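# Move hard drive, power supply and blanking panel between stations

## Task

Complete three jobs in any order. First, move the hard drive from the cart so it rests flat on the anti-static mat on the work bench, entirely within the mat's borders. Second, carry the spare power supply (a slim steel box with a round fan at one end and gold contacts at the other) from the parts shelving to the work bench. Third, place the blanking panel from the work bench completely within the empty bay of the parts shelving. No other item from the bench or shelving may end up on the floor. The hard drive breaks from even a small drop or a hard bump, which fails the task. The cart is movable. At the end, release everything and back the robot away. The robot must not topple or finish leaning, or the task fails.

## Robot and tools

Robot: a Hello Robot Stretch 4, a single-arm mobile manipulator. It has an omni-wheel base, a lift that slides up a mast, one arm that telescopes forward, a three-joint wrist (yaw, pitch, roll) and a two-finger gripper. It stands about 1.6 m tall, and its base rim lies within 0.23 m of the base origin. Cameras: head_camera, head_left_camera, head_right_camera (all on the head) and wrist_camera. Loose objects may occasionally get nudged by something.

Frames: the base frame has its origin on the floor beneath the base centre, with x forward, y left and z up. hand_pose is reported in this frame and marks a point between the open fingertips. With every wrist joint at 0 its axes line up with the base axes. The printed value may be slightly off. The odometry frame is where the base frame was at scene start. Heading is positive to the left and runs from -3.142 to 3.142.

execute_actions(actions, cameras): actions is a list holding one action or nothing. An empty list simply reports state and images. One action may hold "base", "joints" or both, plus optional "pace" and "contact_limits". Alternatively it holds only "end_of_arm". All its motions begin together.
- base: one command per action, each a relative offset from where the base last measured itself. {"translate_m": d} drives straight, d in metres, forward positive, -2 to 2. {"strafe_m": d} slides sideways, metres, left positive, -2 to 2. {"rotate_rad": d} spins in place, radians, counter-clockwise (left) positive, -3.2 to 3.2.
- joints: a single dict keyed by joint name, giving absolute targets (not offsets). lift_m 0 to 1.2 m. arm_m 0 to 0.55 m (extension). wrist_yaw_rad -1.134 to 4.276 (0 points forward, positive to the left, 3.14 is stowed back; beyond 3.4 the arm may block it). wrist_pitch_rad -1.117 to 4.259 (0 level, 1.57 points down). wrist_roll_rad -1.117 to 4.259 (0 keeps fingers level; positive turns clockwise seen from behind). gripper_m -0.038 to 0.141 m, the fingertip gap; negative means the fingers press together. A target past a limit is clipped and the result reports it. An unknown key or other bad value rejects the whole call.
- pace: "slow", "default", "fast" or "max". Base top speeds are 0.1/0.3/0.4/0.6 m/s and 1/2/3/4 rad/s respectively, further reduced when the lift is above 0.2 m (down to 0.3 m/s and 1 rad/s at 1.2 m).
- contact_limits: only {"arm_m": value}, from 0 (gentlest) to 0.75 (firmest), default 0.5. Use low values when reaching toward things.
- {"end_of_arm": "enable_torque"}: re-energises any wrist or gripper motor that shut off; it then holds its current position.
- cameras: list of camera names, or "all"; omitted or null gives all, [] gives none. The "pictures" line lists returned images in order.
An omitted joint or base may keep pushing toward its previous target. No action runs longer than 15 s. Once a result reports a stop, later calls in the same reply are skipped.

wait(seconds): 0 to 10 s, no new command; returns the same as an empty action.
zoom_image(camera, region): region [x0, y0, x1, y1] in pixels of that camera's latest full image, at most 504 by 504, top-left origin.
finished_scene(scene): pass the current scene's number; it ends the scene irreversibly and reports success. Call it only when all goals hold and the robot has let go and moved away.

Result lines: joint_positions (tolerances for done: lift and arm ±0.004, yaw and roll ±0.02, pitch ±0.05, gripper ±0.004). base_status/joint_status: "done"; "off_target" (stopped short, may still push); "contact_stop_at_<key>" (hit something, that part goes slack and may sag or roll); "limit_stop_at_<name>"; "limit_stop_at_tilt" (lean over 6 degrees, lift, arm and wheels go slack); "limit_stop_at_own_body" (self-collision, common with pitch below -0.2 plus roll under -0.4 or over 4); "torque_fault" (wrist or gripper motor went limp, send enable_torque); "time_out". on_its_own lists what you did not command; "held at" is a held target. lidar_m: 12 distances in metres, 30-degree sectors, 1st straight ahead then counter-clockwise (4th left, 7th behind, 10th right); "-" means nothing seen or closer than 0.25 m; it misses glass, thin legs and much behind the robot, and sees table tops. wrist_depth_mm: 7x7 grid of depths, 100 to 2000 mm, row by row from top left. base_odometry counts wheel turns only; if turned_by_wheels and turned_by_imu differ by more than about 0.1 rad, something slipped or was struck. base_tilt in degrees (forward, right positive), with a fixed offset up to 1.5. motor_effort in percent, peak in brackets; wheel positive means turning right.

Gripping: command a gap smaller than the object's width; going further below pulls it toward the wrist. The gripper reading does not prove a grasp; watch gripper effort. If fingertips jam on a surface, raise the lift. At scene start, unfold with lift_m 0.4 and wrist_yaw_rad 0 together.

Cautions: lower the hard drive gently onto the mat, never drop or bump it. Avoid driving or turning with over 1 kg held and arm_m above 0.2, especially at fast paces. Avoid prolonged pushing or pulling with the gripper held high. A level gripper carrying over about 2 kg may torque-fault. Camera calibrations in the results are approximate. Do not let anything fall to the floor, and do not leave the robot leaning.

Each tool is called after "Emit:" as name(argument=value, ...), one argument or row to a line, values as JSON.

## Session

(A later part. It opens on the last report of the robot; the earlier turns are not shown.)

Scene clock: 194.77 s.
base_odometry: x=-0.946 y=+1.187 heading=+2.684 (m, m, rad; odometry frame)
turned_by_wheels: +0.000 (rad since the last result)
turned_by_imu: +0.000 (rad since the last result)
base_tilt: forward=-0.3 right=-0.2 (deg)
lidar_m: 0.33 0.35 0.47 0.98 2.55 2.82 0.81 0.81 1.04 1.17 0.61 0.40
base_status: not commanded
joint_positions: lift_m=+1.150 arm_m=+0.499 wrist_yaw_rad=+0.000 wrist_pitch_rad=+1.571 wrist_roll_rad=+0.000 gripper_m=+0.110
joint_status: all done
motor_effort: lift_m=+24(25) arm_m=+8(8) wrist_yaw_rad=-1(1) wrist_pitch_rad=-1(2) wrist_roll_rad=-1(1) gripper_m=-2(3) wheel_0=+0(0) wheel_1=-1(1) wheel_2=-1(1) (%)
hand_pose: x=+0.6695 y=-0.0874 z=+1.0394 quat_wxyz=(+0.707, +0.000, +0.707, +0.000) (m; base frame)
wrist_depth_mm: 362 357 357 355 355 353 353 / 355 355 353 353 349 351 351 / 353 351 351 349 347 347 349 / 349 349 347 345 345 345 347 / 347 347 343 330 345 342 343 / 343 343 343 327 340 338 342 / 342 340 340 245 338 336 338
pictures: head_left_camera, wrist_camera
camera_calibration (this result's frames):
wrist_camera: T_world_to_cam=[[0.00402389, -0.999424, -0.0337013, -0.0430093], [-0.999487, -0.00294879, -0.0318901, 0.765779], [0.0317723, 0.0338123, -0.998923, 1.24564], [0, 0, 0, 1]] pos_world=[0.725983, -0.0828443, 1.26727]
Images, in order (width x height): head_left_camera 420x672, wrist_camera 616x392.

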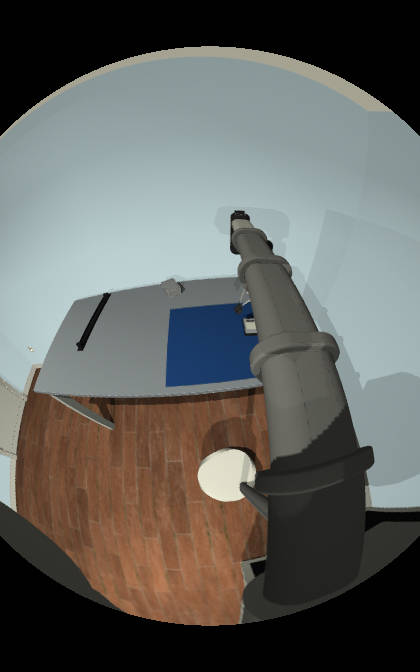

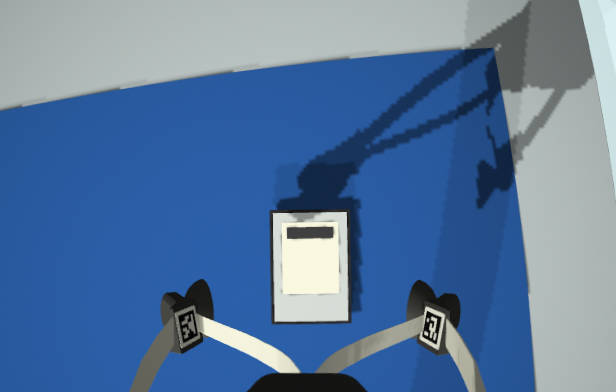

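Emit:
execute_actions(
  actions=[
    {"base":{"strafe_m":0.85},"joints":{"lift_m":1.2}},
  ],
  cameras=["wrist_camera","head_left_camera"],
)

Scene clock: 206.90 s.
base_odometry: x=-1.322 y=+0.424 heading=+2.684 (m, m, rad; odometry frame)
turned_by_wheels: +0.000 (rad since the last result)
turned_by_imu: -0.005 (rad since the last result)
base_tilt: forward=-0.3 right=-0.2 (deg)
lidar_m: 0.25 0.26 1.30 1.65 1.69 2.10 3.97 1.41 1.27 2.03 0.44 0.26
base_status: done
joint_positions: lift_m=+1.199 arm_m=+0.499 wrist_yaw_rad=+0.000 wrist_pitch_rad=+1.570 wrist_roll_rad=+0.000 gripper_m=+0.110
joint_status: all done
joint sent to its limit — the command would take lift_m past its upper limit, so that joint was sent only as far as its limit.
motor_effort: lift_m=+23(25) arm_m=+8(8) wrist_yaw_rad=-2(0) wrist_pitch_rad=-1(1) wrist_roll_rad=-2(1) gripper_m=+0(3) wheel_0=+2(7) wheel_1=+0(10) wheel_2=-1(1) (%)
hand_pose: x=+0.6696 y=-0.0874 z=+1.0884 quat_wxyz=(+0.707, +0.000, +0.707, +0.000) (m; base frame)
wrist_depth_mm: 410 410 407 407 407 407 402 / 410 404 402 402 402 402 402 / 404 404 402 399 399 399 397 / 402 399 399 399 397 397 394 / 399 397 397 394 392 394 392 / 394 394 389 392 389 389 387 / 392 392 392 267 389 387 387
pictures: head_left_camera, wrist_camera
camera_calibration (this result's frames):
wrist_camera: T_world_to_cam=[[0.00402837, -0.999424, -0.0337008, -0.0413606], [-0.999483, -0.00294931, -0.0320074, 0.767524], [0.0318896, 0.0338123, -0.998919, 1.29453], [0, 0, 0, 1]] pos_world=[0.726012, -0.0828443, 1.31631]
Images, in order (width x height): head_left_camera 420x672, wrist_camera 616x392.

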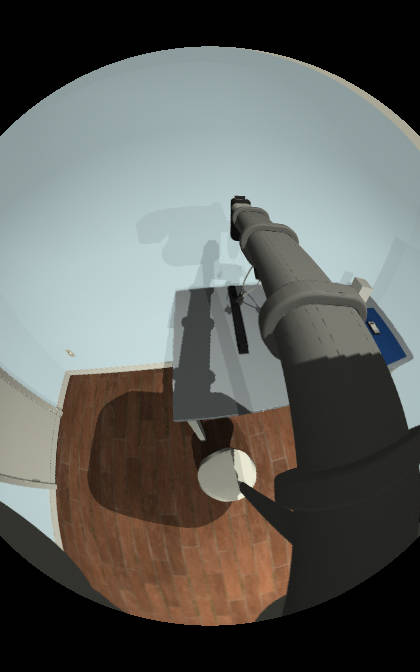

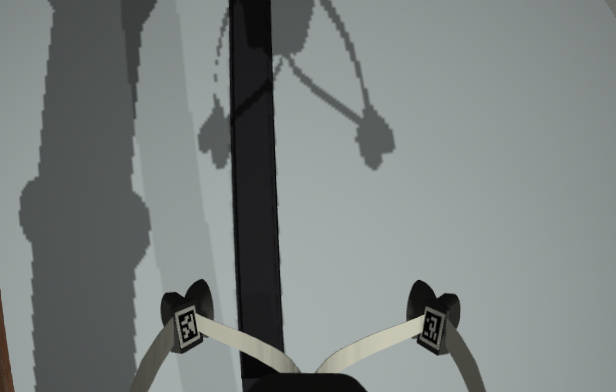

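Emit:
execute_actions(
  actions=[
    {"base":{"strafe_m":0.053},"joints":{"arm_m":0.55,"gripper_m":0.09}},
  ],
  cameras=[],
)

Emit:
execute_actions(
  actions=[
    {"joints":{"lift_m":1.052},"pace":"slow"},
  ],
  cameras=["wrist_camera"],
)

Scene clock: 221.27 s.
base_odometry: x=-1.345 y=+0.377 heading=+2.684 (m, m, rad; odometry frame)
turned_by_wheels: +0.000 (rad since the last result)
turned_by_imu: -0.001 (rad since the last result)
base_tilt: forward=-0.3 right=-0.2 (deg)
lidar_m: 0.25 0.25 1.29 1.59 1.61 2.06 4.00 1.51 1.28 2.07 0.40 0.26
base_status: done
joint_positions: lift_m=+1.199 arm_m=+0.549 wrist_yaw_rad=+0.000 wrist_pitch_rad=+1.570 wrist_roll_rad=+0.000 gripper_m=+0.090
joint_status: all done
motor_effort: lift_m=+23(23) arm_m=+7(10) wrist_yaw_rad=+0(1) wrist_pitch_rad=-1(1) wrist_roll_rad=-1(1) gripper_m=-4(1) wheel_0=+0(6) wheel_1=-1(7) wheel_2=+0(1) (%)
hand_pose: x=+0.7196 y=-0.0874 z=+1.0884 quat_wxyz=(+0.707, +0.000, +0.707, +0.000) (m; base frame)
wrist_depth_mm: 410 410 407 404 404 404 404 / 407 404 404 402 402 399 402 / 404 402 402 399 399 399 397 / 402 399 397 397 397 397 394 / 399 397 394 394 394 392 389 / 397 394 220 392 224 389 389 / 394 392 389 387 389 387 384
pictures: none
No camera images: the call's "cameras" was empty. Leave "cameras" out to get every camera's image.

Scene clock: 223.27 s.
base_odometry: x=-1.345 y=+0.377 heading=+2.684 (m, m, rad; odometry frame)
turned_by_wheels: +0.000 (rad since the last result)
turned_by_imu: +0.000 (rad since the last result)
base_tilt: forward=-0.4 right=-0.2 (deg)
lidar_m: 0.25 0.25 1.28 1.62 1.62 2.03 3.67 1.49 1.31 2.07 0.40 0.27
base_status: not commanded
joint_positions: lift_m=+1.052 arm_m=+0.549 wrist_yaw_rad=+0.000 wrist_pitch_rad=+1.570 wrist_roll_rad=+0.000 gripper_m=+0.090
joint_status: all done
motor_effort: lift_m=+15(22) arm_m=+8(8) wrist_yaw_rad=-2(2) wrist_pitch_rad=-1(1) wrist_roll_rad=-1(1) gripper_m=-1(1) wheel_0=+0(1) wheel_1=+0(1) wheel_2=+0(0) (%)
hand_pose: x=+0.7196 y=-0.0874 z=+0.9421 quat_wxyz=(+0.707, +0.000, +0.707, +0.000) (m; base frame)
wrist_depth_mm: 259 257 257 254 256 255 - / 257 256 255 253 254 253 253 / 255 254 254 250 252 251 252 / 253 252 252 249 251 250 249 / 252 251 250 247 249 248 247 / 250 249 220 245 224 246 245 / 248 247 245 237 244 245 -
pictures: wrist_camera
camera_calibration (this result's frames):
wrist_camera: T_world_to_cam=[[0.00407259, -0.999424, -0.0337003, -0.0465243], [-0.99948, -0.00298983, -0.0321175, 0.812938], [0.0319982, 0.0338136, -0.998916, 1.14673], [0, 0, 0, 1]] pos_world=[0.776011, -0.082842, 1.17003]
Images, in order (width x height): wrist_camera 616x392.

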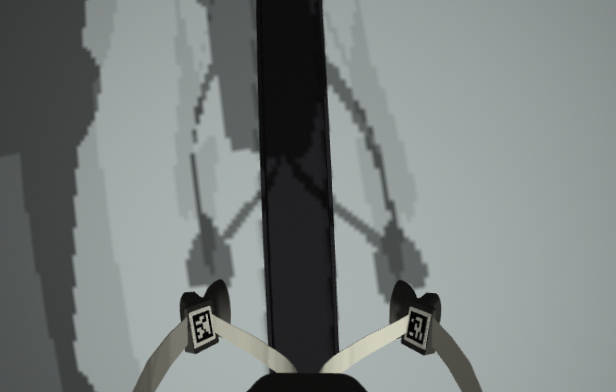

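Emit:
execute_actions(
  actions=[
    {"joints":{"lift_m":1.043},"pace":"slow"},
  ],
  cameras=[],
)

Emit:
execute_actions(
  actions=[
    {"joints":{"gripper_m":0.015},"pace":"slow"},
  ],
  cameras=["wrist_camera"],
)

Emit:
execute_actions(
  actions=[
    {"joints":{"lift_m":1.12},"pace":"slow"},
  ],
  cameras=["wrist_camera","head_left_camera"],
)

Scene clock: 234.70 s.
base_odometry: x=-1.345 y=+0.377 heading=+2.684 (m, m, rad; odometry frame)
turned_by_wheels: +0.000 (rad since the last result)
turned_by_imu: +0.000 (rad since the last result)
base_tilt: forward=-0.3 right=-0.2 (deg)
lidar_m: 0.25 0.25 1.28 1.59 1.61 2.03 3.69 1.52 1.31 2.06 0.43 0.28
base_status: not commanded
joint_positions: lift_m=+1.044 arm_m=+0.549 wrist_yaw_rad=+0.000 wrist_pitch_rad=+1.571 wrist_roll_rad=+0.000 gripper_m=+0.090
joint_status: all done
motor_effort: lift_m=+12(14) arm_m=+8(8) wrist_yaw_rad=+0(1) wrist_pitch_rad=-4(4) wrist_roll_rad=-1(0) gripper_m=-1(4) wheel_0=-1(1) wheel_1=+0(0) wheel_2=+0(0) (%)
hand_pose: x=+0.7193 y=-0.0874 z=+0.9334 quat_wxyz=(+0.707, +0.000, +0.707, +0.000) (m; base frame)
wrist_depth_mm: 252 252 251 248 249 249 - / 251 249 249 247 248 246 246 / 249 248 247 244 245 245 244 / 246 246 245 242 244 243 242 / 245 244 243 240 242 241 241 / 242 242 220 238 224 239 239 / 240 240 239 231 237 238 -
pictures: none
No camera images: the call's "cameras" was empty. Leave "cameras" out to get every camera's image.

Scene clock: 237.63 s.
base_odometry: x=-1.345 y=+0.377 heading=+2.684 (m, m, rad; odometry frame)
turned_by_wheels: +0.000 (rad since the last result)
turned_by_imu: +0.000 (rad since the last result)
base_tilt: forward=-0.3 right=-0.1 (deg)
lidar_m: 0.25 0.25 1.28 1.59 1.62 2.04 3.66 1.51 1.29 2.07 0.41 0.27
base_status: not commanded
joint_positions: lift_m=+1.043 arm_m=+0.549 wrist_yaw_rad=+0.000 wrist_pitch_rad=+1.570 wrist_roll_rad=+0.000 gripper_m=+0.015
joint_status: all done
motor_effort: lift_m=+15(15) arm_m=+8(8) wrist_yaw_rad=-1(2) wrist_pitch_rad=+0(4) wrist_roll_rad=-1(2) gripper_m=-19(14) wheel_0=+0(1) wheel_1=+0(0) wheel_2=+0(0) (%)
hand_pose: x=+0.7197 y=-0.0874 z=+0.9331 quat_wxyz=(+0.707, +0.000, +0.707, +0.000) (m; base frame)
wrist_depth_mm: 249 249 248 243 246 246 - / 248 247 246 241 246 244 244 / 246 245 244 239 243 242 241 / 244 244 243 237 241 241 240 / 242 241 240 235 239 238 238 / 240 240 239 233 237 237 236 / 239 237 237 231 235 235 -
pictures: wrist_camera
camera_calibration (this result's frames):
wrist_camera: T_world_to_cam=[[0.00421306, -0.999423, -0.0336994, -0.0469296], [-0.999473, -0.00312342, -0.0323217, 0.812886], [0.0321978, 0.0338178, -0.998909, 1.13759], [0, 0, 0, 1]] pos_world=[0.776027, -0.0828344, 1.16104]
Images, in order (width x height): wrist_camera 616x392.

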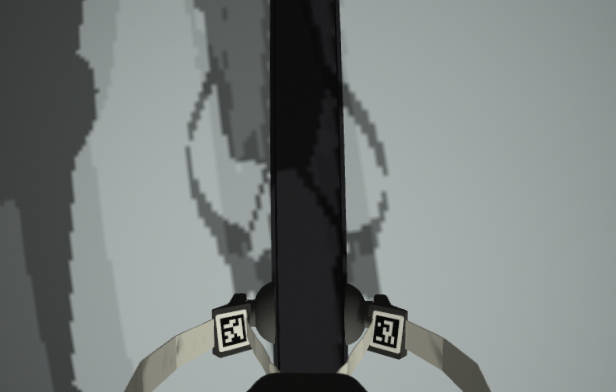

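Scene clock: 239.17 s.
base_odometry: x=-1.345 y=+0.377 heading=+2.684 (m, m, rad; odometry frame)
turned_by_wheels: +0.000 (rad since the last result)
turned_by_imu: +0.000 (rad since the last result)
base_tilt: forward=-0.3 right=-0.2 (deg)
lidar_m: 0.25 0.25 1.29 1.60 1.62 2.06 3.64 1.50 1.30 2.07 0.44 0.25
base_status: not commanded
joint_positions: lift_m=+1.120 arm_m=+0.549 wrist_yaw_rad=+0.000 wrist_pitch_rad=+1.570 wrist_roll_rad=+0.000 gripper_m=+0.015
joint_status: all done
motor_effort: lift_m=+25(25) arm_m=+7(8) wrist_yaw_rad=-1(0) wrist_pitch_rad=+0(0) wrist_roll_rad=-1(1) gripper_m=-18(20) wheel_0=+0(1) wheel_1=+0(0) wheel_2=+1(0) (%)
hand_pose: x=+0.7197 y=-0.0874 z=+1.0093 quat_wxyz=(+0.707, +0.000, +0.707, +0.000) (m; base frame)
wrist_depth_mm: 329 327 325 245 324 324 322 / 325 324 324 242 322 320 320 / 322 322 322 240 320 319 319 / 322 320 320 238 317 317 315 / 319 319 315 236 315 315 314 / 317 315 314 233 312 312 312 / 315 312 312 231 309 309 309
pictures: head_left_camera, wrist_camera
camera_calibration (this result's frames):
wrist_camera: T_world_to_cam=[[0.00421281, -0.999423, -0.0336994, -0.0443614], [-0.999473, -0.00312317, -0.0323216, 0.815351], [0.0321977, 0.0338178, -0.998909, 1.21372], [0, 0, 0, 1]] pos_world=[0.776029, -0.0828344, 1.23725]
Images, in order (width x height): head_left_camera 420x672, wrist_camera 616x392.

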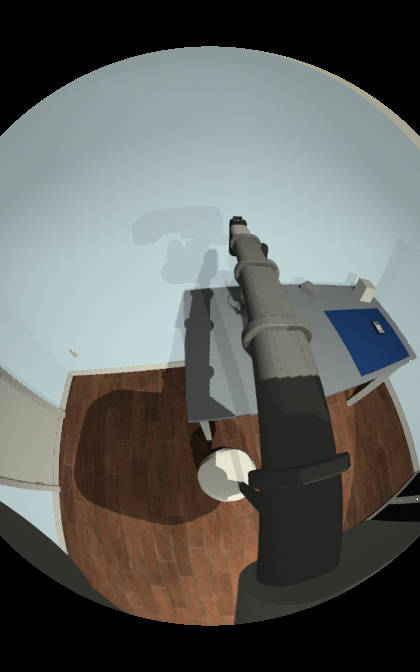

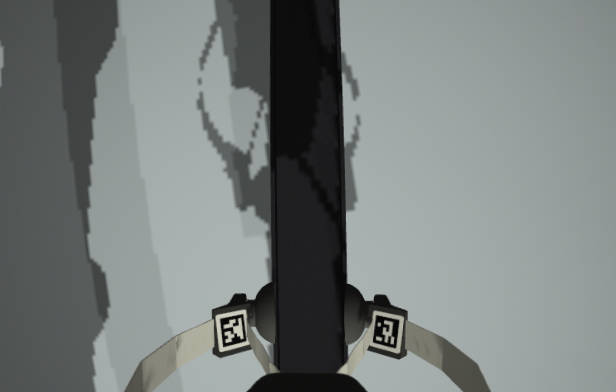

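Emit:
execute_actions(
  actions=[
    {"base":{"translate_m":-0.6},"joints":{"arm_m":0.3,"gripper_m":0.005}},
  ],
  cameras=[],
)

Emit:
execute_actions(
  actions=[
    {"base":{"rotate_rad":3.14},"joints":{"wrist_roll_rad":1.57},"pace":"slow"},
  ],
  cameras=[],
)

Emit:
execute_actions(
  actions=[
    {"base":{"translate_m":1.7}},
  ],
  cameras=["head_left_camera"],
)

Emit:
execute_actions(
  actions=[
    {"base":{"strafe_m":1.2}},
  ],
  cameras=["head_left_camera","head_camera","head_right_camera"],
)

Scene clock: 266.13 s.
base_odometry: x=-0.807 y=+0.111 heading=+2.684 (m, m, rad; odometry frame)
turned_by_wheels: +0.000 (rad since the last result)
turned_by_imu: -0.003 (rad since the last result)
base_tilt: forward=-0.4 right=-0.2 (deg)
lidar_m: 0.27 1.63 1.66 1.51 1.51 1.79 3.09 1.67 1.06 1.04 1.41 0.27
base_status: done
joint_positions: lift_m=+1.120 arm_m=+0.301 wrist_yaw_rad=+0.000 wrist_pitch_rad=+1.570 wrist_roll_rad=+0.000 gripper_m=+0.005
joint_status: all done
motor_effort: lift_m=+24(25) arm_m=-8(9) wrist_yaw_rad=+0(3) wrist_pitch_rad=+0(1) wrist_roll_rad=-1(1) gripper_m=-19(23) wheel_0=-1(5) wheel_1=+0(3) wheel_2=-1(7) (%)
hand_pose: x=+0.4724 y=-0.0874 z=+1.0094 quat_wxyz=(+0.707, +0.000, +0.707, +0.000) (m; base frame)
wrist_depth_mm: 1281 1255 1281 241 1255 1255 1255 / 1255 1255 1255 239 1255 1281 1255 / 1255 1255 1229 236 1255 1255 1229 / 1255 1255 1229 234 1255 1229 1229 / 1255 1229 1255 232 1229 1205 1229 / 1229 1229 210 229 1205 1229 1229 / 1229 1205 1008 228 194 1205 1205
pictures: none
No camera images: the call's "cameras" was empty. Leave "cameras" out to get every camera's image.

Scene clock: 270.57 s.
base_odometry: x=-0.807 y=+0.111 heading=-0.460 (m, m, rad; odometry frame)
turned_by_wheels: +3.140 (rad since the last result)
turned_by_imu: +3.115 (rad since the last result)
base_tilt: forward=-0.3 right=-0.2 (deg)
lidar_m: 0.40 1.65 1.05 0.99 1.41 0.89 0.82 1.65 1.71 1.54 1.54 0.47
base_status: done
joint_positions: lift_m=+1.120 arm_m=+0.301 wrist_yaw_rad=+0.000 wrist_pitch_rad=+1.570 wrist_roll_rad=+1.570 gripper_m=+0.005
joint_status: all done
motor_effort: lift_m=+24(24) arm_m=-8(8) wrist_yaw_rad=-1(1) wrist_pitch_rad=-1(1) wrist_roll_rad=+1(6) gripper_m=-21(20) wheel_0=-2(4) wheel_1=-1(2) wheel_2=+0(5) (%)
hand_pose: x=+0.4724 y=-0.0874 z=+1.0094 quat_wxyz=(+0.500, +0.500, +0.500, -0.500) (m; base frame)
wrist_depth_mm: 1281 1281 1281 241 1255 1255 1255 / 1281 1281 1255 239 1229 1229 1255 / 1255 1255 1255 236 1255 1255 1229 / 1255 1255 1229 235 1229 1229 1229 / 1229 1229 1229 232 1229 1008 1008 / 1229 1229 210 229 1008 1008 1205 / 1229 1229 1229 228 194 1205 1205
pictures: none
No camera images: the call's "cameras" was empty. Leave "cameras" out to get every camera's image.

Scene clock: 277.80 s.
base_odometry: x=+0.717 y=-0.642 heading=-0.460 (m, m, rad; odometry frame)
turned_by_wheels: +0.000 (rad since the last result)
turned_by_imu: +0.007 (rad since the last result)
base_tilt: forward=-0.3 right=-0.2 (deg)
lidar_m: 0.42 1.31 1.16 2.28 1.22 1.53 3.33 2.22 1.45 0.87 0.90 0.46
base_status: done
joint_positions: lift_m=+1.120 arm_m=+0.301 wrist_yaw_rad=+0.000 wrist_pitch_rad=+1.570 wrist_roll_rad=+1.570 gripper_m=+0.005
joint_status: not commanded
motor_effort: lift_m=+23(24) arm_m=-8(8) wrist_yaw_rad=-1(1) wrist_pitch_rad=-1(1) wrist_roll_rad=+1(0) gripper_m=-22(18) wheel_0=+0(5) wheel_1=-2(6) wheel_2=+0(7) (%)
hand_pose: x=+0.4724 y=-0.0874 z=+1.0094 quat_wxyz=(+0.500, +0.500, +0.500, -0.500) (m; base frame)
wrist_depth_mm: 1281 1255 1255 241 1255 1255 1229 / 1281 1281 1255 239 1229 1255 1229 / 1255 1255 1255 237 1229 1229 1229 / 1255 1229 1229 234 1229 1229 1205 / 1255 1255 1229 232 1229 1008 1008 / 1229 1229 210 229 1008 1008 1205 / 1229 1205 1229 227 195 1205 1205
pictures: head_left_camera
Images, in order (width x height): head_left_camera 420x672.

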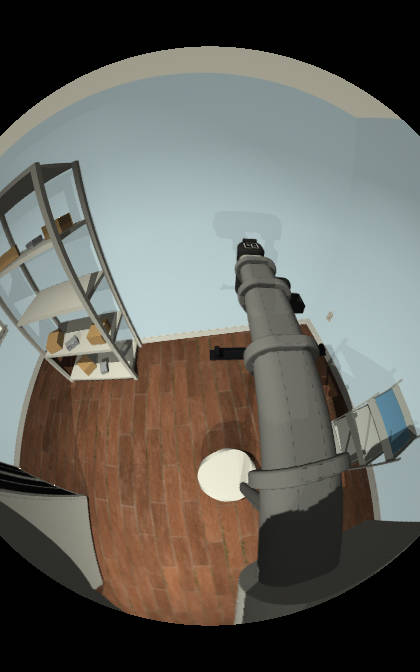

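Scene clock: 283.13 s.
base_odometry: x=+1.249 y=+0.433 heading=-0.460 (m, m, rad; odometry frame)
turned_by_wheels: +0.000 (rad since the last result)
turned_by_imu: -0.006 (rad since the last result)
base_tilt: forward=-0.2 right=-0.2 (deg)
lidar_m: 0.42 0.73 1.32 1.20 0.70 0.45 0.40 2.80 2.75 2.07 2.13 0.47
base_status: done
joint_positions: lift_m=+1.120 arm_m=+0.301 wrist_yaw_rad=+0.000 wrist_pitch_rad=+1.570 wrist_roll_rad=+1.570 gripper_m=+0.005
joint_status: not commanded
motor_effort: lift_m=+23(23) arm_m=-7(8) wrist_yaw_rad=-1(2) wrist_pitch_rad=-1(1) wrist_roll_rad=+1(1) gripper_m=-17(22) wheel_0=+2(8) wheel_1=+0(7) wheel_2=+1(2) (%)
hand_pose: x=+0.4724 y=-0.0874 z=+1.0094 quat_wxyz=(+0.500, +0.500, +0.500, -0.500) (m; base frame)
wrist_depth_mm: 1229 1281 1281 241 1255 1255 1255 / 521 1255 1281 238 1255 1255 1229 / 1025 759 1255 236 1229 1229 1229 / 609 715 1255 234 1229 1229 1229 / 609 707 1229 232 1229 1008 1008 / 691 699 210 229 1008 1008 1205 / 699 647 1042 228 195 1182 1205
pictures: head_camera, head_left_camera, head_right_camera
Images, in order (width x height): head_camera 420x560, head_left_camera 420x672, head_right_camera 420x672.

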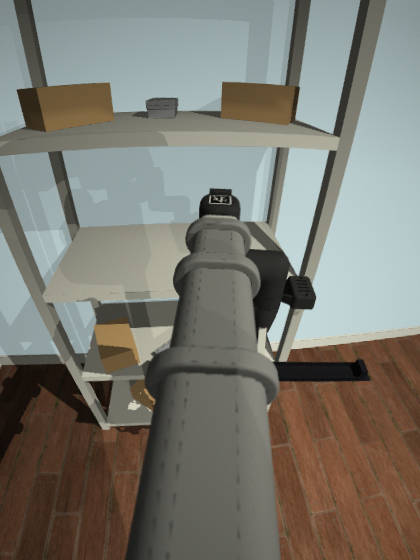

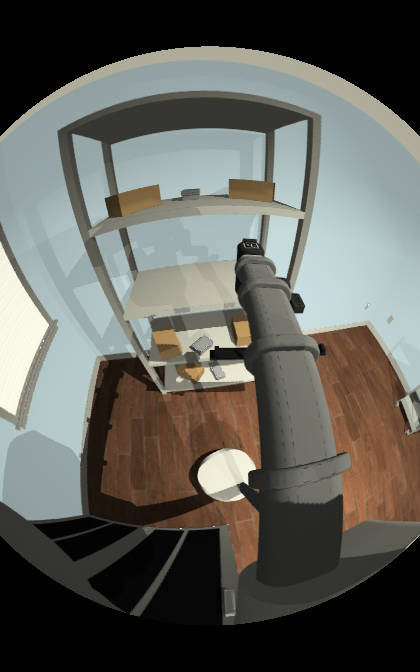

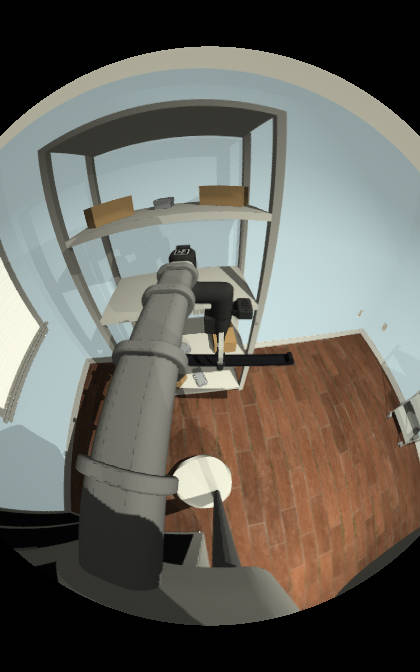

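Emit:
execute_actions(
  actions=[
    {"base":{"strafe_m":0.215},"joints":{"arm_m":0.1,"wrist_pitch_rad":0.8,"lift_m":1.06},"pace":"slow"},
  ],
  cameras=["head_camera","head_right_camera","wrist_camera"],
)

Scene clock: 314.07 s.
base_odometry: x=+1.344 y=+0.626 heading=-0.460 (m, m, rad; odometry frame)
turned_by_wheels: +0.000 (rad since the last result)
turned_by_imu: -0.001 (rad since the last result)
base_tilt: forward=-0.3 right=-0.1 (deg)
lidar_m: 0.44 0.70 1.09 1.00 0.78 0.48 0.41 0.44 2.97 2.27 2.05 0.48
base_status: done
joint_positions: lift_m=+1.060 arm_m=+0.101 wrist_yaw_rad=+0.000 wrist_pitch_rad=+0.803 wrist_roll_rad=+1.570 gripper_m=+0.005
joint_status: all done
motor_effort: lift_m=+15(22) arm_m=-8(8) wrist_yaw_rad=-2(2) wrist_pitch_rad=-8(9) wrist_roll_rad=+0(0) gripper_m=-22(24) wheel_0=+0(5) wheel_1=+1(6) wheel_2=+0(0) (%)
hand_pose: x=+0.4727 y=-0.0874 z=+1.0310 quat_wxyz=(+0.651, +0.651, +0.276, -0.276) (m; base frame)
wrist_depth_mm: 842 597 1160 240 1397 1160 1008 / 788 580 1160 239 1281 1138 1008 / 798 564 1098 236 1229 1138 1008 / 768 549 1060 234 1160 1118 991 / 759 544 1060 232 1118 1098 1008 / 741 539 455 229 768 1078 991 / 732 500 449 228 193 1042 960
pictures: head_camera, head_right_camera, wrist_camera
camera_calibration (this result's frames):
wrist_camera: T_world_to_cam=[[-0.695493, -0.00540458, -0.718513, 1.08116], [0.0188625, 0.99949, -0.0257762, 0.168737], [0.718286, -0.0314801, -0.695036, 0.600013], [0, 0, 0, 1]] pos_world=[0.317772, -0.143919, 1.1982]
Images, in order (width x height): head_camera 420x560, head_right_camera 420x672, wrist_camera 616x392.

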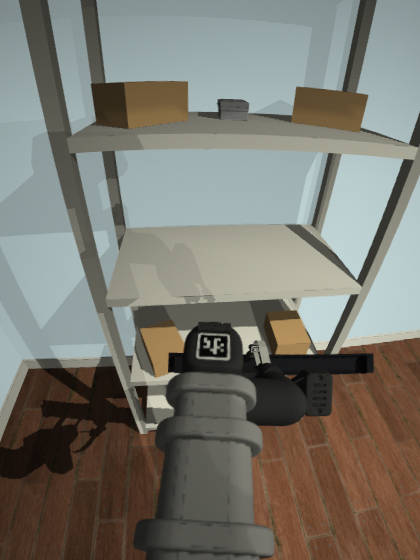

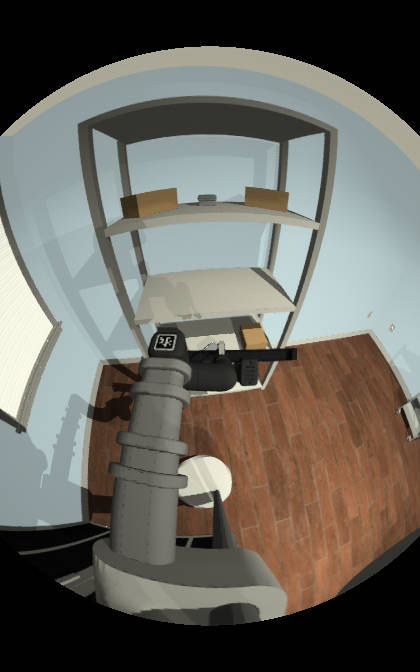

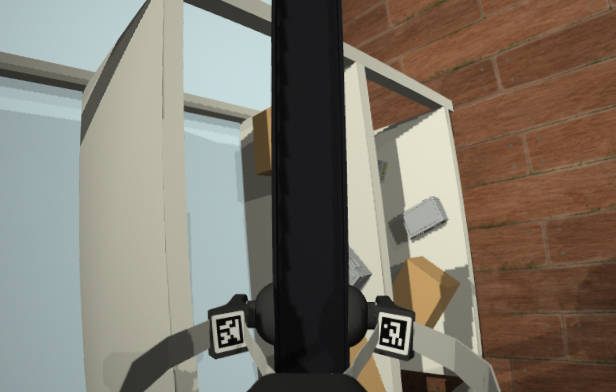

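Emit:
execute_actions(
  actions=[
    {"joints":{"arm_m":0.4,"lift_m":1.1},"pace":"slow"},
  ],
  cameras=["head_camera","head_right_camera"],
)

Scene clock: 335.57 s.
base_odometry: x=+1.344 y=+0.626 heading=-0.460 (m, m, rad; odometry frame)
turned_by_wheels: +0.000 (rad since the last result)
turned_by_imu: -0.001 (rad since the last result)
base_tilt: forward=-0.3 right=-0.1 (deg)
lidar_m: 0.69 0.69 1.06 0.98 0.77 0.49 0.43 0.44 2.94 2.26 2.05 0.76
base_status: not commanded
joint_positions: lift_m=+1.100 arm_m=+0.399 wrist_yaw_rad=+0.000 wrist_pitch_rad=+0.803 wrist_roll_rad=+1.570 gripper_m=+0.005
joint_status: all done
motor_effort: lift_m=+24(25) arm_m=+8(6) wrist_yaw_rad=-1(0) wrist_pitch_rad=-8(8) wrist_roll_rad=+0(0) gripper_m=-20(22) wheel_0=+0(0) wheel_1=+1(1) wheel_2=+0(1) (%)
hand_pose: x=+0.7699 y=-0.0874 z=+1.0703 quat_wxyz=(+0.651, +0.651, +0.276, -0.276) (m; base frame)
wrist_depth_mm: 564 609 462 241 1366 723 1025 / 564 621 455 238 640 668 1008 / 549 609 445 236 634 654 991 / 535 591 439 234 300 661 960 / 521 574 436 232 296 627 946 / 512 559 382 229 277 627 878 / 500 530 387 228 193 574 750
pictures: head_camera, head_right_camera
Images, in order (width x height): head_camera 420x560, head_right_camera 420x672.

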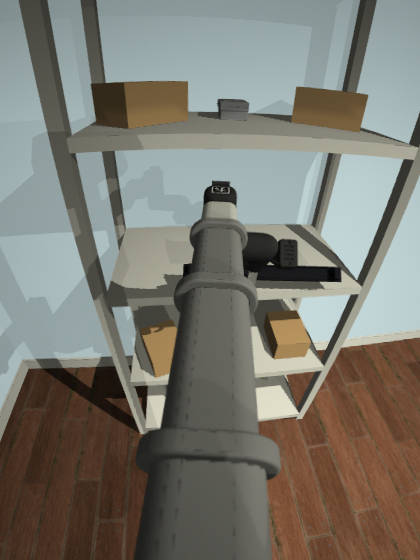

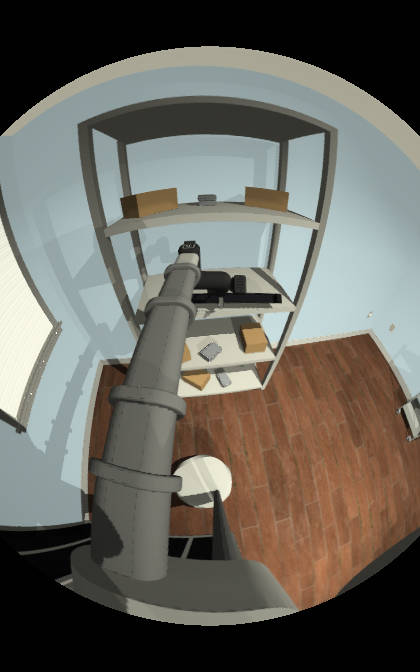

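Emit:
execute_actions(
  actions=[
    {"joints":{"arm_m":0.55},"base":{"translate_m":0.05},"pace":"slow"},
  ],
  cameras=["head_right_camera","wrist_camera"],
)

Scene clock: 345.47 s.
base_odometry: x=+1.389 y=+0.604 heading=-0.460 (m, m, rad; odometry frame)
turned_by_wheels: +0.000 (rad since the last result)
turned_by_imu: +0.000 (rad since the last result)
base_tilt: forward=-0.4 right=-0.2 (deg)
lidar_m: 0.65 0.66 1.11 0.99 0.84 0.56 0.48 0.50 2.95 2.27 1.98 0.74
base_status: done
joint_positions: lift_m=+1.100 arm_m=+0.549 wrist_yaw_rad=+0.000 wrist_pitch_rad=+0.803 wrist_roll_rad=+1.570 gripper_m=+0.005
joint_status: all done
motor_effort: lift_m=+25(25) arm_m=+8(9) wrist_yaw_rad=-2(0) wrist_pitch_rad=-8(8) wrist_roll_rad=+0(0) gripper_m=-20(19) wheel_0=+1(4) wheel_1=+0(3) wheel_2=-1(6) (%)
hand_pose: x=+0.9199 y=-0.0874 z=+1.0703 quat_wxyz=(+0.651, +0.651, +0.276, -0.276) (m; base frame)
wrist_depth_mm: 397 459 462 241 279 230 - / 387 449 452 239 277 230 205 / 377 439 449 236 274 228 204 / 368 427 442 234 273 228 204 / 359 415 433 232 271 226 202 / 351 404 382 229 247 224 200 / 345 368 387 228 193 206 -
pictures: head_right_camera, wrist_camera
camera_calibration (this result's frames):
wrist_camera: T_world_to_cam=[[-0.695373, -0.0054027, -0.718629, 1.42041], [0.0188659, 0.99949, -0.0257696, 0.161304], [0.718401, -0.0314771, -0.694916, 0.305892], [0, 0, 0, 1]] pos_world=[0.764917, -0.143919, 1.23747]
Images, in order (width x height): head_right_camera 420x672, wrist_camera 616x392.

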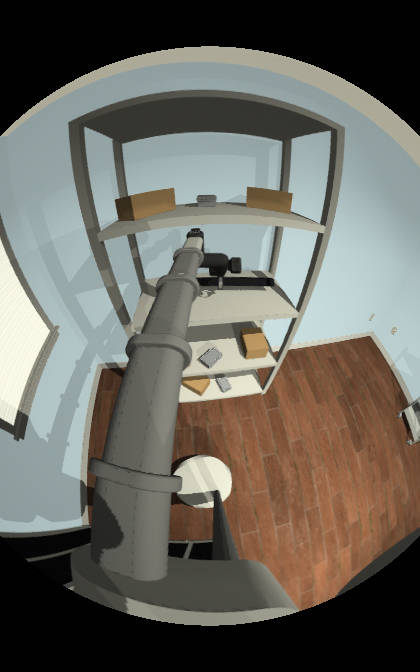

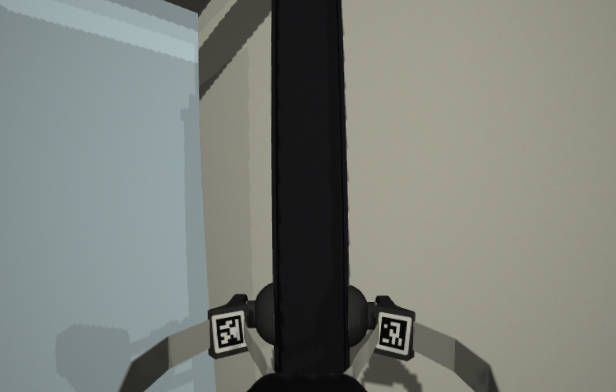

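Emit:
execute_actions(
  actions=[
    {"joints":{"lift_m":1.08},"pace":"slow"},
  ],
  cameras=[],
)

Emit:
execute_actions(
  actions=[
    {"joints":{"gripper_m":0.09},"pace":"slow"},
  ],
  cameras=["wrist_camera"],
)

Emit:
execute_actions(
  actions=[
    {"joints":{"lift_m":1.13},"pace":"slow"},
  ],
  cameras=[],
)

Emit:
execute_actions(
  actions=[
    {"joints":{"arm_m":0.0}},
  ],
  cameras=["head_camera","head_left_camera"],
)

Scene clock: 357.53 s.
base_odometry: x=+1.389 y=+0.604 heading=-0.460 (m, m, rad; odometry frame)
turned_by_wheels: +0.000 (rad since the last result)
turned_by_imu: +0.000 (rad since the last result)
base_tilt: forward=-0.4 right=-0.2 (deg)
lidar_m: 0.62 0.66 1.10 1.00 0.87 0.52 0.49 0.50 2.96 2.28 2.00 0.73
base_status: not commanded
joint_positions: lift_m=+1.080 arm_m=+0.549 wrist_yaw_rad=+0.000 wrist_pitch_rad=+0.803 wrist_roll_rad=+1.570 gripper_m=+0.005
joint_status: all done
motor_effort: lift_m=+15(24) arm_m=+8(8) wrist_yaw_rad=-1(2) wrist_pitch_rad=-8(8) wrist_roll_rad=+0(0) gripper_m=-20(20) wheel_0=+1(1) wheel_1=+0(0) wheel_2=-1(1) (%)
hand_pose: x=+0.9199 y=-0.0874 z=+1.0511 quat_wxyz=(+0.651, +0.651, +0.276, -0.276) (m; base frame)
wrist_depth_mm: 397 462 424 241 256 211 - / 384 449 418 239 255 211 189 / 377 439 410 236 253 210 189 / 368 424 404 234 251 209 187 / 359 415 399 231 249 207 186 / 351 402 351 229 226 205 184 / 343 366 355 228 192 189 -
pictures: none
No camera images: the call's "cameras" was empty. Leave "cameras" out to get every camera's image.

Scene clock: 360.77 s.
base_odometry: x=+1.389 y=+0.604 heading=-0.460 (m, m, rad; odometry frame)
turned_by_wheels: +0.000 (rad since the last result)
turned_by_imu: +0.000 (rad since the last result)
base_tilt: forward=-0.3 right=-0.2 (deg)
lidar_m: 0.65 0.65 1.12 1.01 0.85 0.55 0.47 0.50 2.95 2.25 1.98 0.72
base_status: not commanded
joint_positions: lift_m=+1.080 arm_m=+0.549 wrist_yaw_rad=+0.000 wrist_pitch_rad=+0.802 wrist_roll_rad=+1.570 gripper_m=+0.090
joint_status: all done
motor_effort: lift_m=+16(16) arm_m=+8(8) wrist_yaw_rad=-1(1) wrist_pitch_rad=-6(7) wrist_roll_rad=+0(0) gripper_m=-3(23) wheel_0=+1(1) wheel_1=+0(0) wheel_2=-1(1) (%)
hand_pose: x=+0.9200 y=-0.0874 z=+1.0512 quat_wxyz=(+0.651, +0.651, +0.276, -0.276) (m; base frame)
wrist_depth_mm: 397 462 427 310 256 212 - / 387 452 418 306 255 211 189 / 377 439 410 304 254 211 189 / 368 427 407 304 251 210 188 / 357 415 402 298 250 208 186 / 349 402 220 294 223 206 184 / 345 377 377 270 234 195 -
pictures: wrist_camera
camera_calibration (this result's frames):
wrist_camera: T_world_to_cam=[[-0.695005, -0.00540293, -0.718984, 1.40675], [0.0188789, 0.99949, -0.0257601, 0.160786], [0.718757, -0.0314771, -0.694549, 0.29179], [0, 0, 0, 1]] pos_world=[0.764939, -0.143919, 1.21824]
Images, in order (width x height): wrist_camera 616x392.

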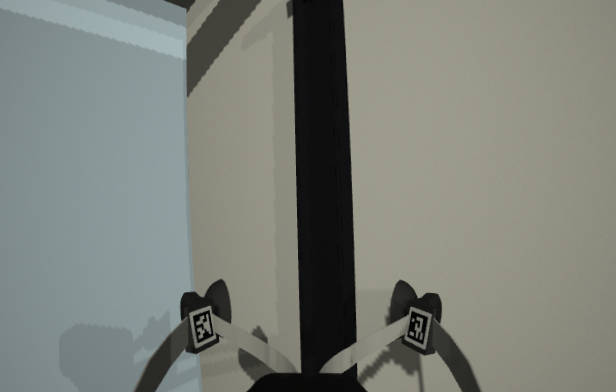

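Scene clock: 362.03 s.
base_odometry: x=+1.389 y=+0.604 heading=-0.460 (m, m, rad; odometry frame)
turned_by_wheels: +0.000 (rad since the last result)
turned_by_imu: +0.000 (rad since the last result)
base_tilt: forward=-0.3 right=-0.2 (deg)
lidar_m: 0.65 0.66 1.13 0.99 0.88 0.54 0.49 0.49 2.98 2.29 1.98 0.74
base_status: not commanded
joint_positions: lift_m=+1.124 arm_m=+0.549 wrist_yaw_rad=+0.000 wrist_pitch_rad=+0.802 wrist_roll_rad=+1.570 gripper_m=+0.090
joint_status: lift_m contact_stop (moved +0.044 of +0.050)
on_its_own: lift_m is slack since a contact_stop (your +1.130 is given up)
motor_effort: lift_m=+23(37) arm_m=+7(8) wrist_yaw_rad=-2(0) wrist_pitch_rad=-5(6) wrist_roll_rad=+0(0) gripper_m=+1(2) wheel_0=+1(1) wheel_1=+0(0) wheel_2=-1(1) (%)
hand_pose: x=+0.9203 y=-0.0874 z=+1.0950 quat_wxyz=(+0.651, +0.651, +0.276, -0.276) (m; base frame)
wrist_depth_mm: 397 462 500 375 301 250 - / 387 452 492 373 300 249 220 / 377 439 480 368 297 248 220 / 368 427 473 364 296 247 219 / 359 415 462 359 291 245 217 / 351 404 220 357 224 242 217 / 345 377 430 314 274 229 -
pictures: none
No camera images: the call's "cameras" was empty. Leave "cameras" out to get every camera's image.

not run: a stop came earlier in this reply.

Emit:
execute_actions(
  actions=[
    {"joints":{"lift_m":1.105},"pace":"slow"},
  ],
  cameras=[],
)

Emit:
execute_actions(
  actions=[
    {"joints":{"arm_m":0.0}},
  ],
  cameras=[],
)

Emit:
execute_actions(
  actions=[
    {"joints":{"lift_m":0.75,"wrist_roll_rad":0,"wrist_pitch_rad":0.5}},
  ],
  cameras=["head_camera","head_right_camera","wrist_camera"],
)

Emit:
zoom_image(
  camera="head_right_camera",
  region=[100, 150, 320, 420],
)

Scene clock: 371.53 s.
base_odometry: x=+1.389 y=+0.604 heading=-0.460 (m, m, rad; odometry frame)
turned_by_wheels: +0.000 (rad since the last result)
turned_by_imu: +0.000 (rad since the last result)
base_tilt: forward=-0.4 right=-0.3 (deg)
lidar_m: 0.65 0.62 1.11 1.00 0.85 0.54 0.47 0.49 2.96 2.26 1.97 0.74
base_status: not commanded
joint_positions: lift_m=+1.105 arm_m=+0.549 wrist_yaw_rad=+0.000 wrist_pitch_rad=+0.802 wrist_roll_rad=+1.570 gripper_m=+0.090
joint_status: all done
motor_effort: lift_m=+15(19) arm_m=+7(7) wrist_yaw_rad=-3(3) wrist_pitch_rad=-5(5) wrist_roll_rad=+0(0) gripper_m=-1(3) wheel_0=+1(1) wheel_1=+0(0) wheel_2=-1(1) (%)
hand_pose: x=+0.9203 y=-0.0874 z=+1.0763 quat_wxyz=(+0.651, +0.651, +0.276, -0.276) (m; base frame)
wrist_depth_mm: 397 462 477 357 285 236 - / 387 449 466 353 285 236 211 / 377 439 459 349 283 236 208 / 368 427 452 345 281 234 207 / 357 415 449 343 277 232 208 / 349 402 220 340 223 229 205 / 343 375 421 307 260 216 -
pictures: none
No camera images: the call's "cameras" was empty. Leave "cameras" out to get every camera's image.

Scene clock: 374.20 s.
base_odometry: x=+1.389 y=+0.604 heading=-0.460 (m, m, rad; odometry frame)
turned_by_wheels: +0.000 (rad since the last result)
turned_by_imu: +0.000 (rad since the last result)
base_tilt: forward=-0.4 right=-0.2 (deg)
lidar_m: 0.65 0.66 1.10 0.99 0.85 0.53 0.47 0.49 2.95 2.23 1.96 0.72
base_status: not commanded
joint_positions: lift_m=+1.105 arm_m=+0.002 wrist_yaw_rad=+0.000 wrist_pitch_rad=+0.802 wrist_roll_rad=+1.570 gripper_m=+0.090
joint_status: all done
motor_effort: lift_m=+15(15) arm_m=-8(9) wrist_yaw_rad=-1(2) wrist_pitch_rad=-5(5) wrist_roll_rad=+0(0) gripper_m=-3(0) wheel_0=+1(1) wheel_1=+0(0) wheel_2=-1(1) (%)
hand_pose: x=+0.3737 y=-0.0874 z=+1.0763 quat_wxyz=(+0.651, +0.651, +0.276, -0.276) (m; base frame)
wrist_depth_mm: 891 976 691 1537 1464 1205 1042 / 842 707 1229 1397 1336 1205 1042 / 842 699 1160 904 1308 1182 1042 / 831 676 1160 991 1229 1182 1042 / 809 668 1118 991 1205 1138 1025 / 778 661 220 991 224 1138 1008 / 768 661 517 788 809 1098 1008
pictures: none
No camera images: the call's "cameras" was empty. Leave "cameras" out to get every camera's image.

Scene clock: 376.67 s.
base_odometry: x=+1.389 y=+0.604 heading=-0.460 (m, m, rad; odometry frame)
turned_by_wheels: +0.000 (rad since the last result)
turned_by_imu: +0.000 (rad since the last result)
base_tilt: forward=-0.2 right=-0.2 (deg)
lidar_m: 0.64 0.65 1.09 1.00 0.84 0.53 0.47 0.48 2.94 2.26 1.97 0.74
base_status: not commanded
joint_positions: lift_m=+0.750 arm_m=+0.002 wrist_yaw_rad=+0.000 wrist_pitch_rad=+0.502 wrist_roll_rad=+0.000 gripper_m=+0.090
joint_status: all done
motor_effort: lift_m=+15(15) arm_m=-7(8) wrist_yaw_rad=+0(1) wrist_pitch_rad=-7(11) wrist_roll_rad=-2(6) gripper_m=-2(2) wheel_0=+1(1) wheel_1=+0(0) wheel_2=-1(1) (%)
hand_pose: x=+0.4259 y=-0.0874 z=+0.7897 quat_wxyz=(+0.969, +0.000, +0.249, +0.000) (m; base frame)
wrist_depth_mm: 768 809 831 866 891 917 946 / 809 854 878 904 946 976 1008 / 878 904 946 976 1025 1060 1060 / 931 715 946 960 809 1138 597 / 991 569 691 668 676 676 640 / 559 574 220 615 224 715 1281 / 597 1078 878 1042 1008 768 1138
pictures: head_camera, head_right_camera, wrist_camera
camera_calibration (this result's frames):
wrist_camera: T_world_to_cam=[[0.0313927, -0.999427, -0.0126371, -0.0787654], [-0.453566, -0.00297802, -0.891218, 0.960399], [0.890669, 0.0337095, -0.4534, 0.207328], [0, 0, 0, 1]] pos_world=[0.253417, -0.0828491, 0.948932]
Images, in order (width x height): head_camera 420x560, head_right_camera 420x672, wrist_camera 616x392.

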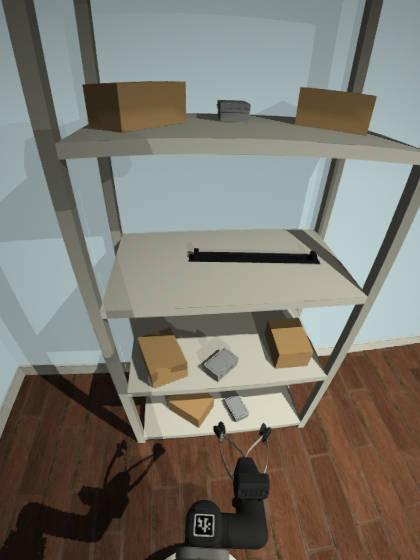

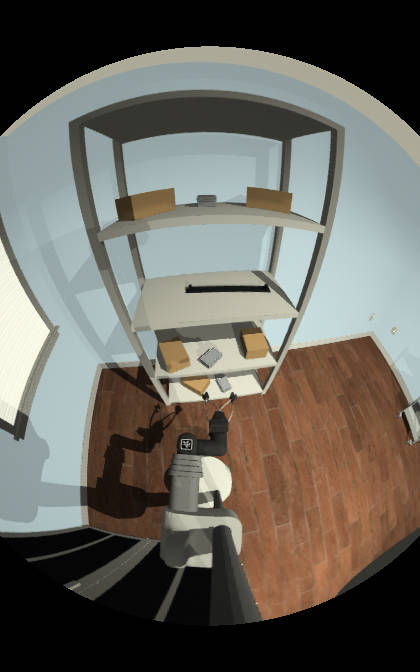

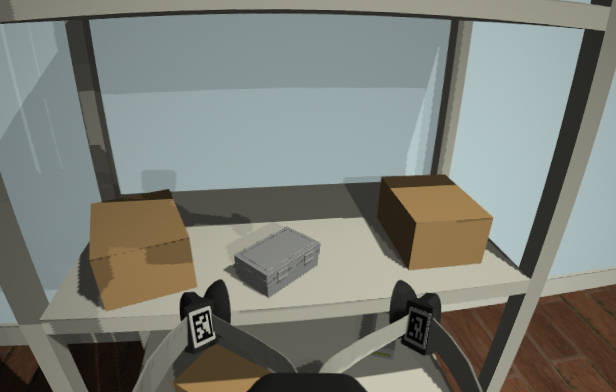

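Region (100, 150, 320, 420) of head_right_camera's 420x672 image, scaled by 1.867, with more detail than that image has; it fills the left 411 columns of this view, and the rest is white.

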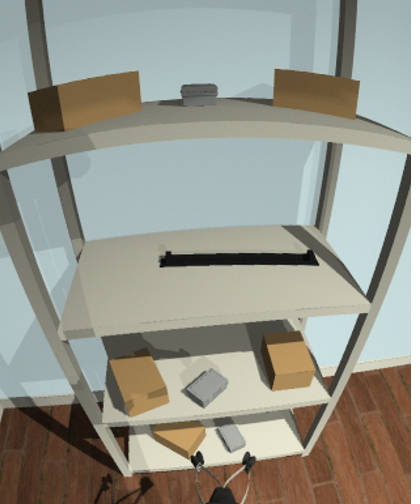

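Emit:
execute_actions(
  actions=[
    {"joints":{"lift_m":0.4,"wrist_pitch_rad":0.6}},
  ],
  cameras=["wrist_camera"],
)

Scene clock: 387.93 s.
base_odometry: x=+1.389 y=+0.604 heading=-0.460 (m, m, rad; odometry frame)
turned_by_wheels: +0.000 (rad since the last result)
turned_by_imu: -0.001 (rad since the last result)
base_tilt: forward=-0.3 right=-0.2 (deg)
lidar_m: 0.65 0.63 1.07 1.00 0.85 0.56 0.48 0.48 2.93 2.27 1.99 0.73
base_status: not commanded
joint_positions: lift_m=+0.400 arm_m=+0.002 wrist_yaw_rad=+0.000 wrist_pitch_rad=+0.601 wrist_roll_rad=+0.000 gripper_m=+0.090
joint_status: all done
motor_effort: lift_m=+15(14) arm_m=-8(8) wrist_yaw_rad=-1(1) wrist_pitch_rad=-4(4) wrist_roll_rad=-2(1) gripper_m=-4(3) wheel_0=+1(1) wheel_1=+0(0) wheel_2=-1(0) (%)
hand_pose: x=+0.4110 y=-0.0874 z=+0.4153 quat_wxyz=(+0.955, +0.000, +0.296, +0.000) (m; base frame)
wrist_depth_mm: 394 407 424 430 445 466 469 / 831 854 904 931 976 991 1008 / 904 931 976 1008 1042 1098 585 / 976 976 976 991 960 1138 634 / 842 750 668 741 798 798 878 / 615 647 220 691 224 723 750 / 634 634 627 647 627 640 654
pictures: wrist_camera
camera_calibration (this result's frames):
wrist_camera: T_world_to_cam=[[0.0299943, -0.999427, -0.015683, -0.081184], [-0.53949, -0.00297845, -0.841987, 0.634846], [0.841458, 0.0337156, -0.53927, 0.106836], [0, 0, 0, 1]] pos_world=[0.25503, -0.0828487, 0.590872]
Images, in order (width x height): wrist_camera 616x392.

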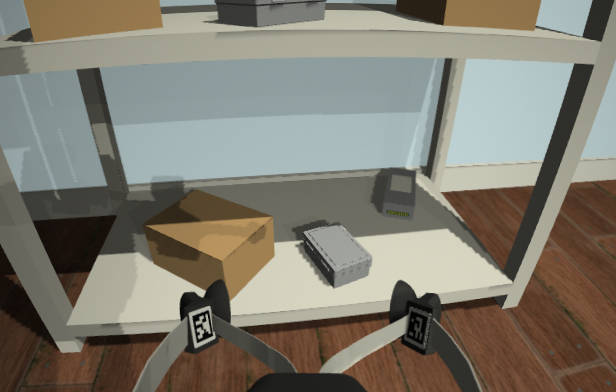

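Emit:
execute_actions(
  actions=[
    {"base":{"strafe_m":-0.15},"joints":{"lift_m":0.16,"arm_m":0.3,"gripper_m":0.13}},
  ],
  cameras=["wrist_camera"],
)

Scene clock: 403.53 s.
base_odometry: x=+1.323 y=+0.469 heading=-0.460 (m, m, rad; odometry frame)
turned_by_wheels: +0.000 (rad since the last result)
turned_by_imu: +0.000 (rad since the last result)
base_tilt: forward=-0.3 right=-0.2 (deg)
lidar_m: 0.66 0.67 1.25 1.14 0.80 0.49 0.45 2.86 2.79 2.11 1.99 0.74
base_status: done
joint_positions: lift_m=+0.160 arm_m=+0.299 wrist_yaw_rad=+0.000 wrist_pitch_rad=+0.602 wrist_roll_rad=+0.000 gripper_m=+0.130
joint_status: all done
motor_effort: lift_m=+15(17) arm_m=+8(8) wrist_yaw_rad=-4(2) wrist_pitch_rad=-5(5) wrist_roll_rad=-1(1) gripper_m=+0(2) wheel_0=-2(7) wheel_1=-1(9) wheel_2=-1(2) (%)
hand_pose: x=+0.7073 y=-0.0874 z=+0.1753 quat_wxyz=(+0.955, +0.000, +0.296, +0.000) (m; base frame)
wrist_depth_mm: 559 574 591 615 627 654 676 / 591 609 634 661 668 707 732 / 634 640 668 683 647 759 788 / 342 512 517 517 504 640 676 / 338 397 340 418 418 421 539 / 330 330 309 349 349 336 345 / 297 290 296 152 314 332 370
pictures: wrist_camera
camera_calibration (this result's frames):
wrist_camera: T_world_to_cam=[[0.0302279, -0.99942, -0.0156674, -0.0939529], [-0.53972, -0.00312699, -0.841839, 0.592733], [0.841301, 0.0339031, -0.539502, -0.271834], [0, 0, 0, 1]] pos_world=[0.551445, -0.0828289, 0.350859]
Images, in order (width x height): wrist_camera 616x392.

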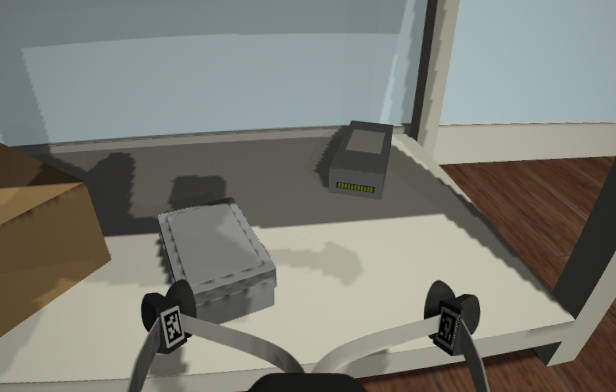

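Emit:
execute_actions(
  actions=[
    {"base":{"strafe_m":-0.05},"joints":{"lift_m":0.15,"gripper_m":0.105}},
  ],
  cameras=[],
)

Emit:
execute_actions(
  actions=[
    {"base":{"translate_m":0.07},"joints":{"arm_m":0.55},"pace":"slow"},
  ],
  cameras=["wrist_camera","head_camera"],
)

Scene clock: 423.67 s.
base_odometry: x=+1.300 y=+0.424 heading=-0.460 (m, m, rad; odometry frame)
turned_by_wheels: +0.000 (rad since the last result)
turned_by_imu: +0.000 (rad since the last result)
base_tilt: forward=-0.4 right=-0.1 (deg)
lidar_m: 0.67 0.69 1.33 1.21 0.83 0.50 0.44 2.85 2.77 2.06 2.03 0.77
base_status: done
joint_positions: lift_m=+0.150 arm_m=+0.299 wrist_yaw_rad=+0.000 wrist_pitch_rad=+0.602 wrist_roll_rad=+0.000 gripper_m=+0.105
joint_status: all done
motor_effort: lift_m=+16(14) arm_m=+7(8) wrist_yaw_rad=-2(2) wrist_pitch_rad=-5(5) wrist_roll_rad=-1(2) gripper_m=+0(1) wheel_0=+0(6) wheel_1=+0(8) wheel_2=-1(2) (%)
hand_pose: x=+0.7073 y=-0.0874 z=+0.1652 quat_wxyz=(+0.955, +0.000, +0.296, +0.000) (m; base frame)
wrist_depth_mm: 564 580 597 627 627 661 683 / 603 621 647 661 676 715 741 / 627 647 654 597 683 759 778 / 473 496 496 500 504 654 597 / 370 336 373 402 404 421 306 / 325 310 315 338 325 336 325 / 286 287 296 300 325 357 362
pictures: none
No camera images: the call's "cameras" was empty. Leave "cameras" out to get every camera's image.

Scene clock: 427.43 s.
base_odometry: x=+1.363 y=+0.393 heading=-0.460 (m, m, rad; odometry frame)
turned_by_wheels: +0.000 (rad since the last result)
turned_by_imu: +0.000 (rad since the last result)
base_tilt: forward=-0.3 right=-0.2 (deg)
lidar_m: 0.59 0.61 1.36 1.21 0.93 0.59 0.53 2.91 2.74 2.05 1.89 0.68
base_status: done
joint_positions: lift_m=+0.150 arm_m=+0.549 wrist_yaw_rad=+0.000 wrist_pitch_rad=+0.602 wrist_roll_rad=+0.000 gripper_m=+0.105
joint_status: all done
motor_effort: lift_m=+15(15) arm_m=+8(7) wrist_yaw_rad=-2(3) wrist_pitch_rad=-5(5) wrist_roll_rad=-1(1) gripper_m=-2(2) wheel_0=+1(4) wheel_1=+2(1) wheel_2=+1(4) (%)
hand_pose: x=+0.9573 y=-0.0874 z=+0.1652 quat_wxyz=(+0.955, +0.000, +0.296, +0.000) (m; base frame)
wrist_depth_mm: 296 304 315 327 338 300 359 / 315 327 340 351 364 325 387 / 342 353 368 382 397 355 427 / 370 387 402 418 433 394 466 / 389 397 399 387 370 480 500 / 325 327 322 304 274 402 430 / 285 278 281 242 243 283 373
pictures: head_camera, wrist_camera
camera_calibration (this result's frames):
wrist_camera: T_world_to_cam=[[0.0302281, -0.99942, -0.0156675, -0.101666], [-0.53972, -0.00312699, -0.841839, 0.719211], [0.841302, 0.0339032, -0.539502, -0.487538], [0, 0, 0, 1]] pos_world=[0.801412, -0.0828289, 0.340839]
Images, in order (width x height): head_camera 420x560, wrist_camera 616x392.

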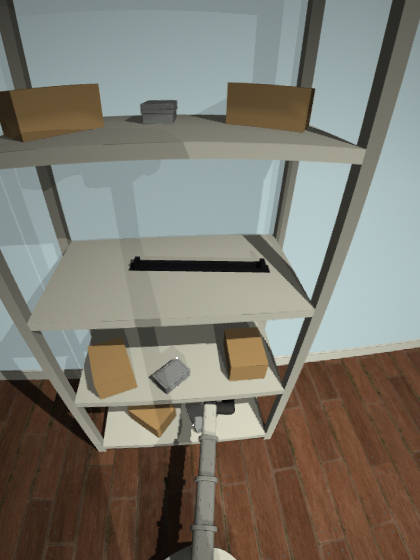

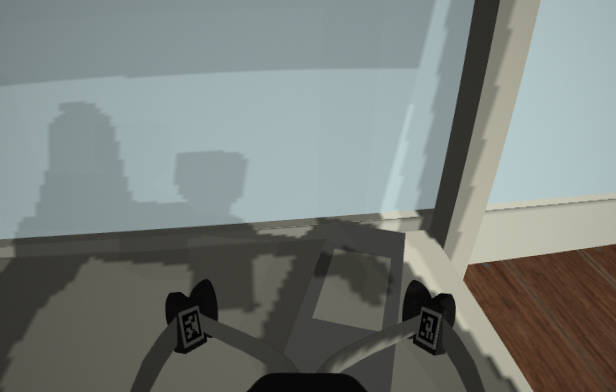

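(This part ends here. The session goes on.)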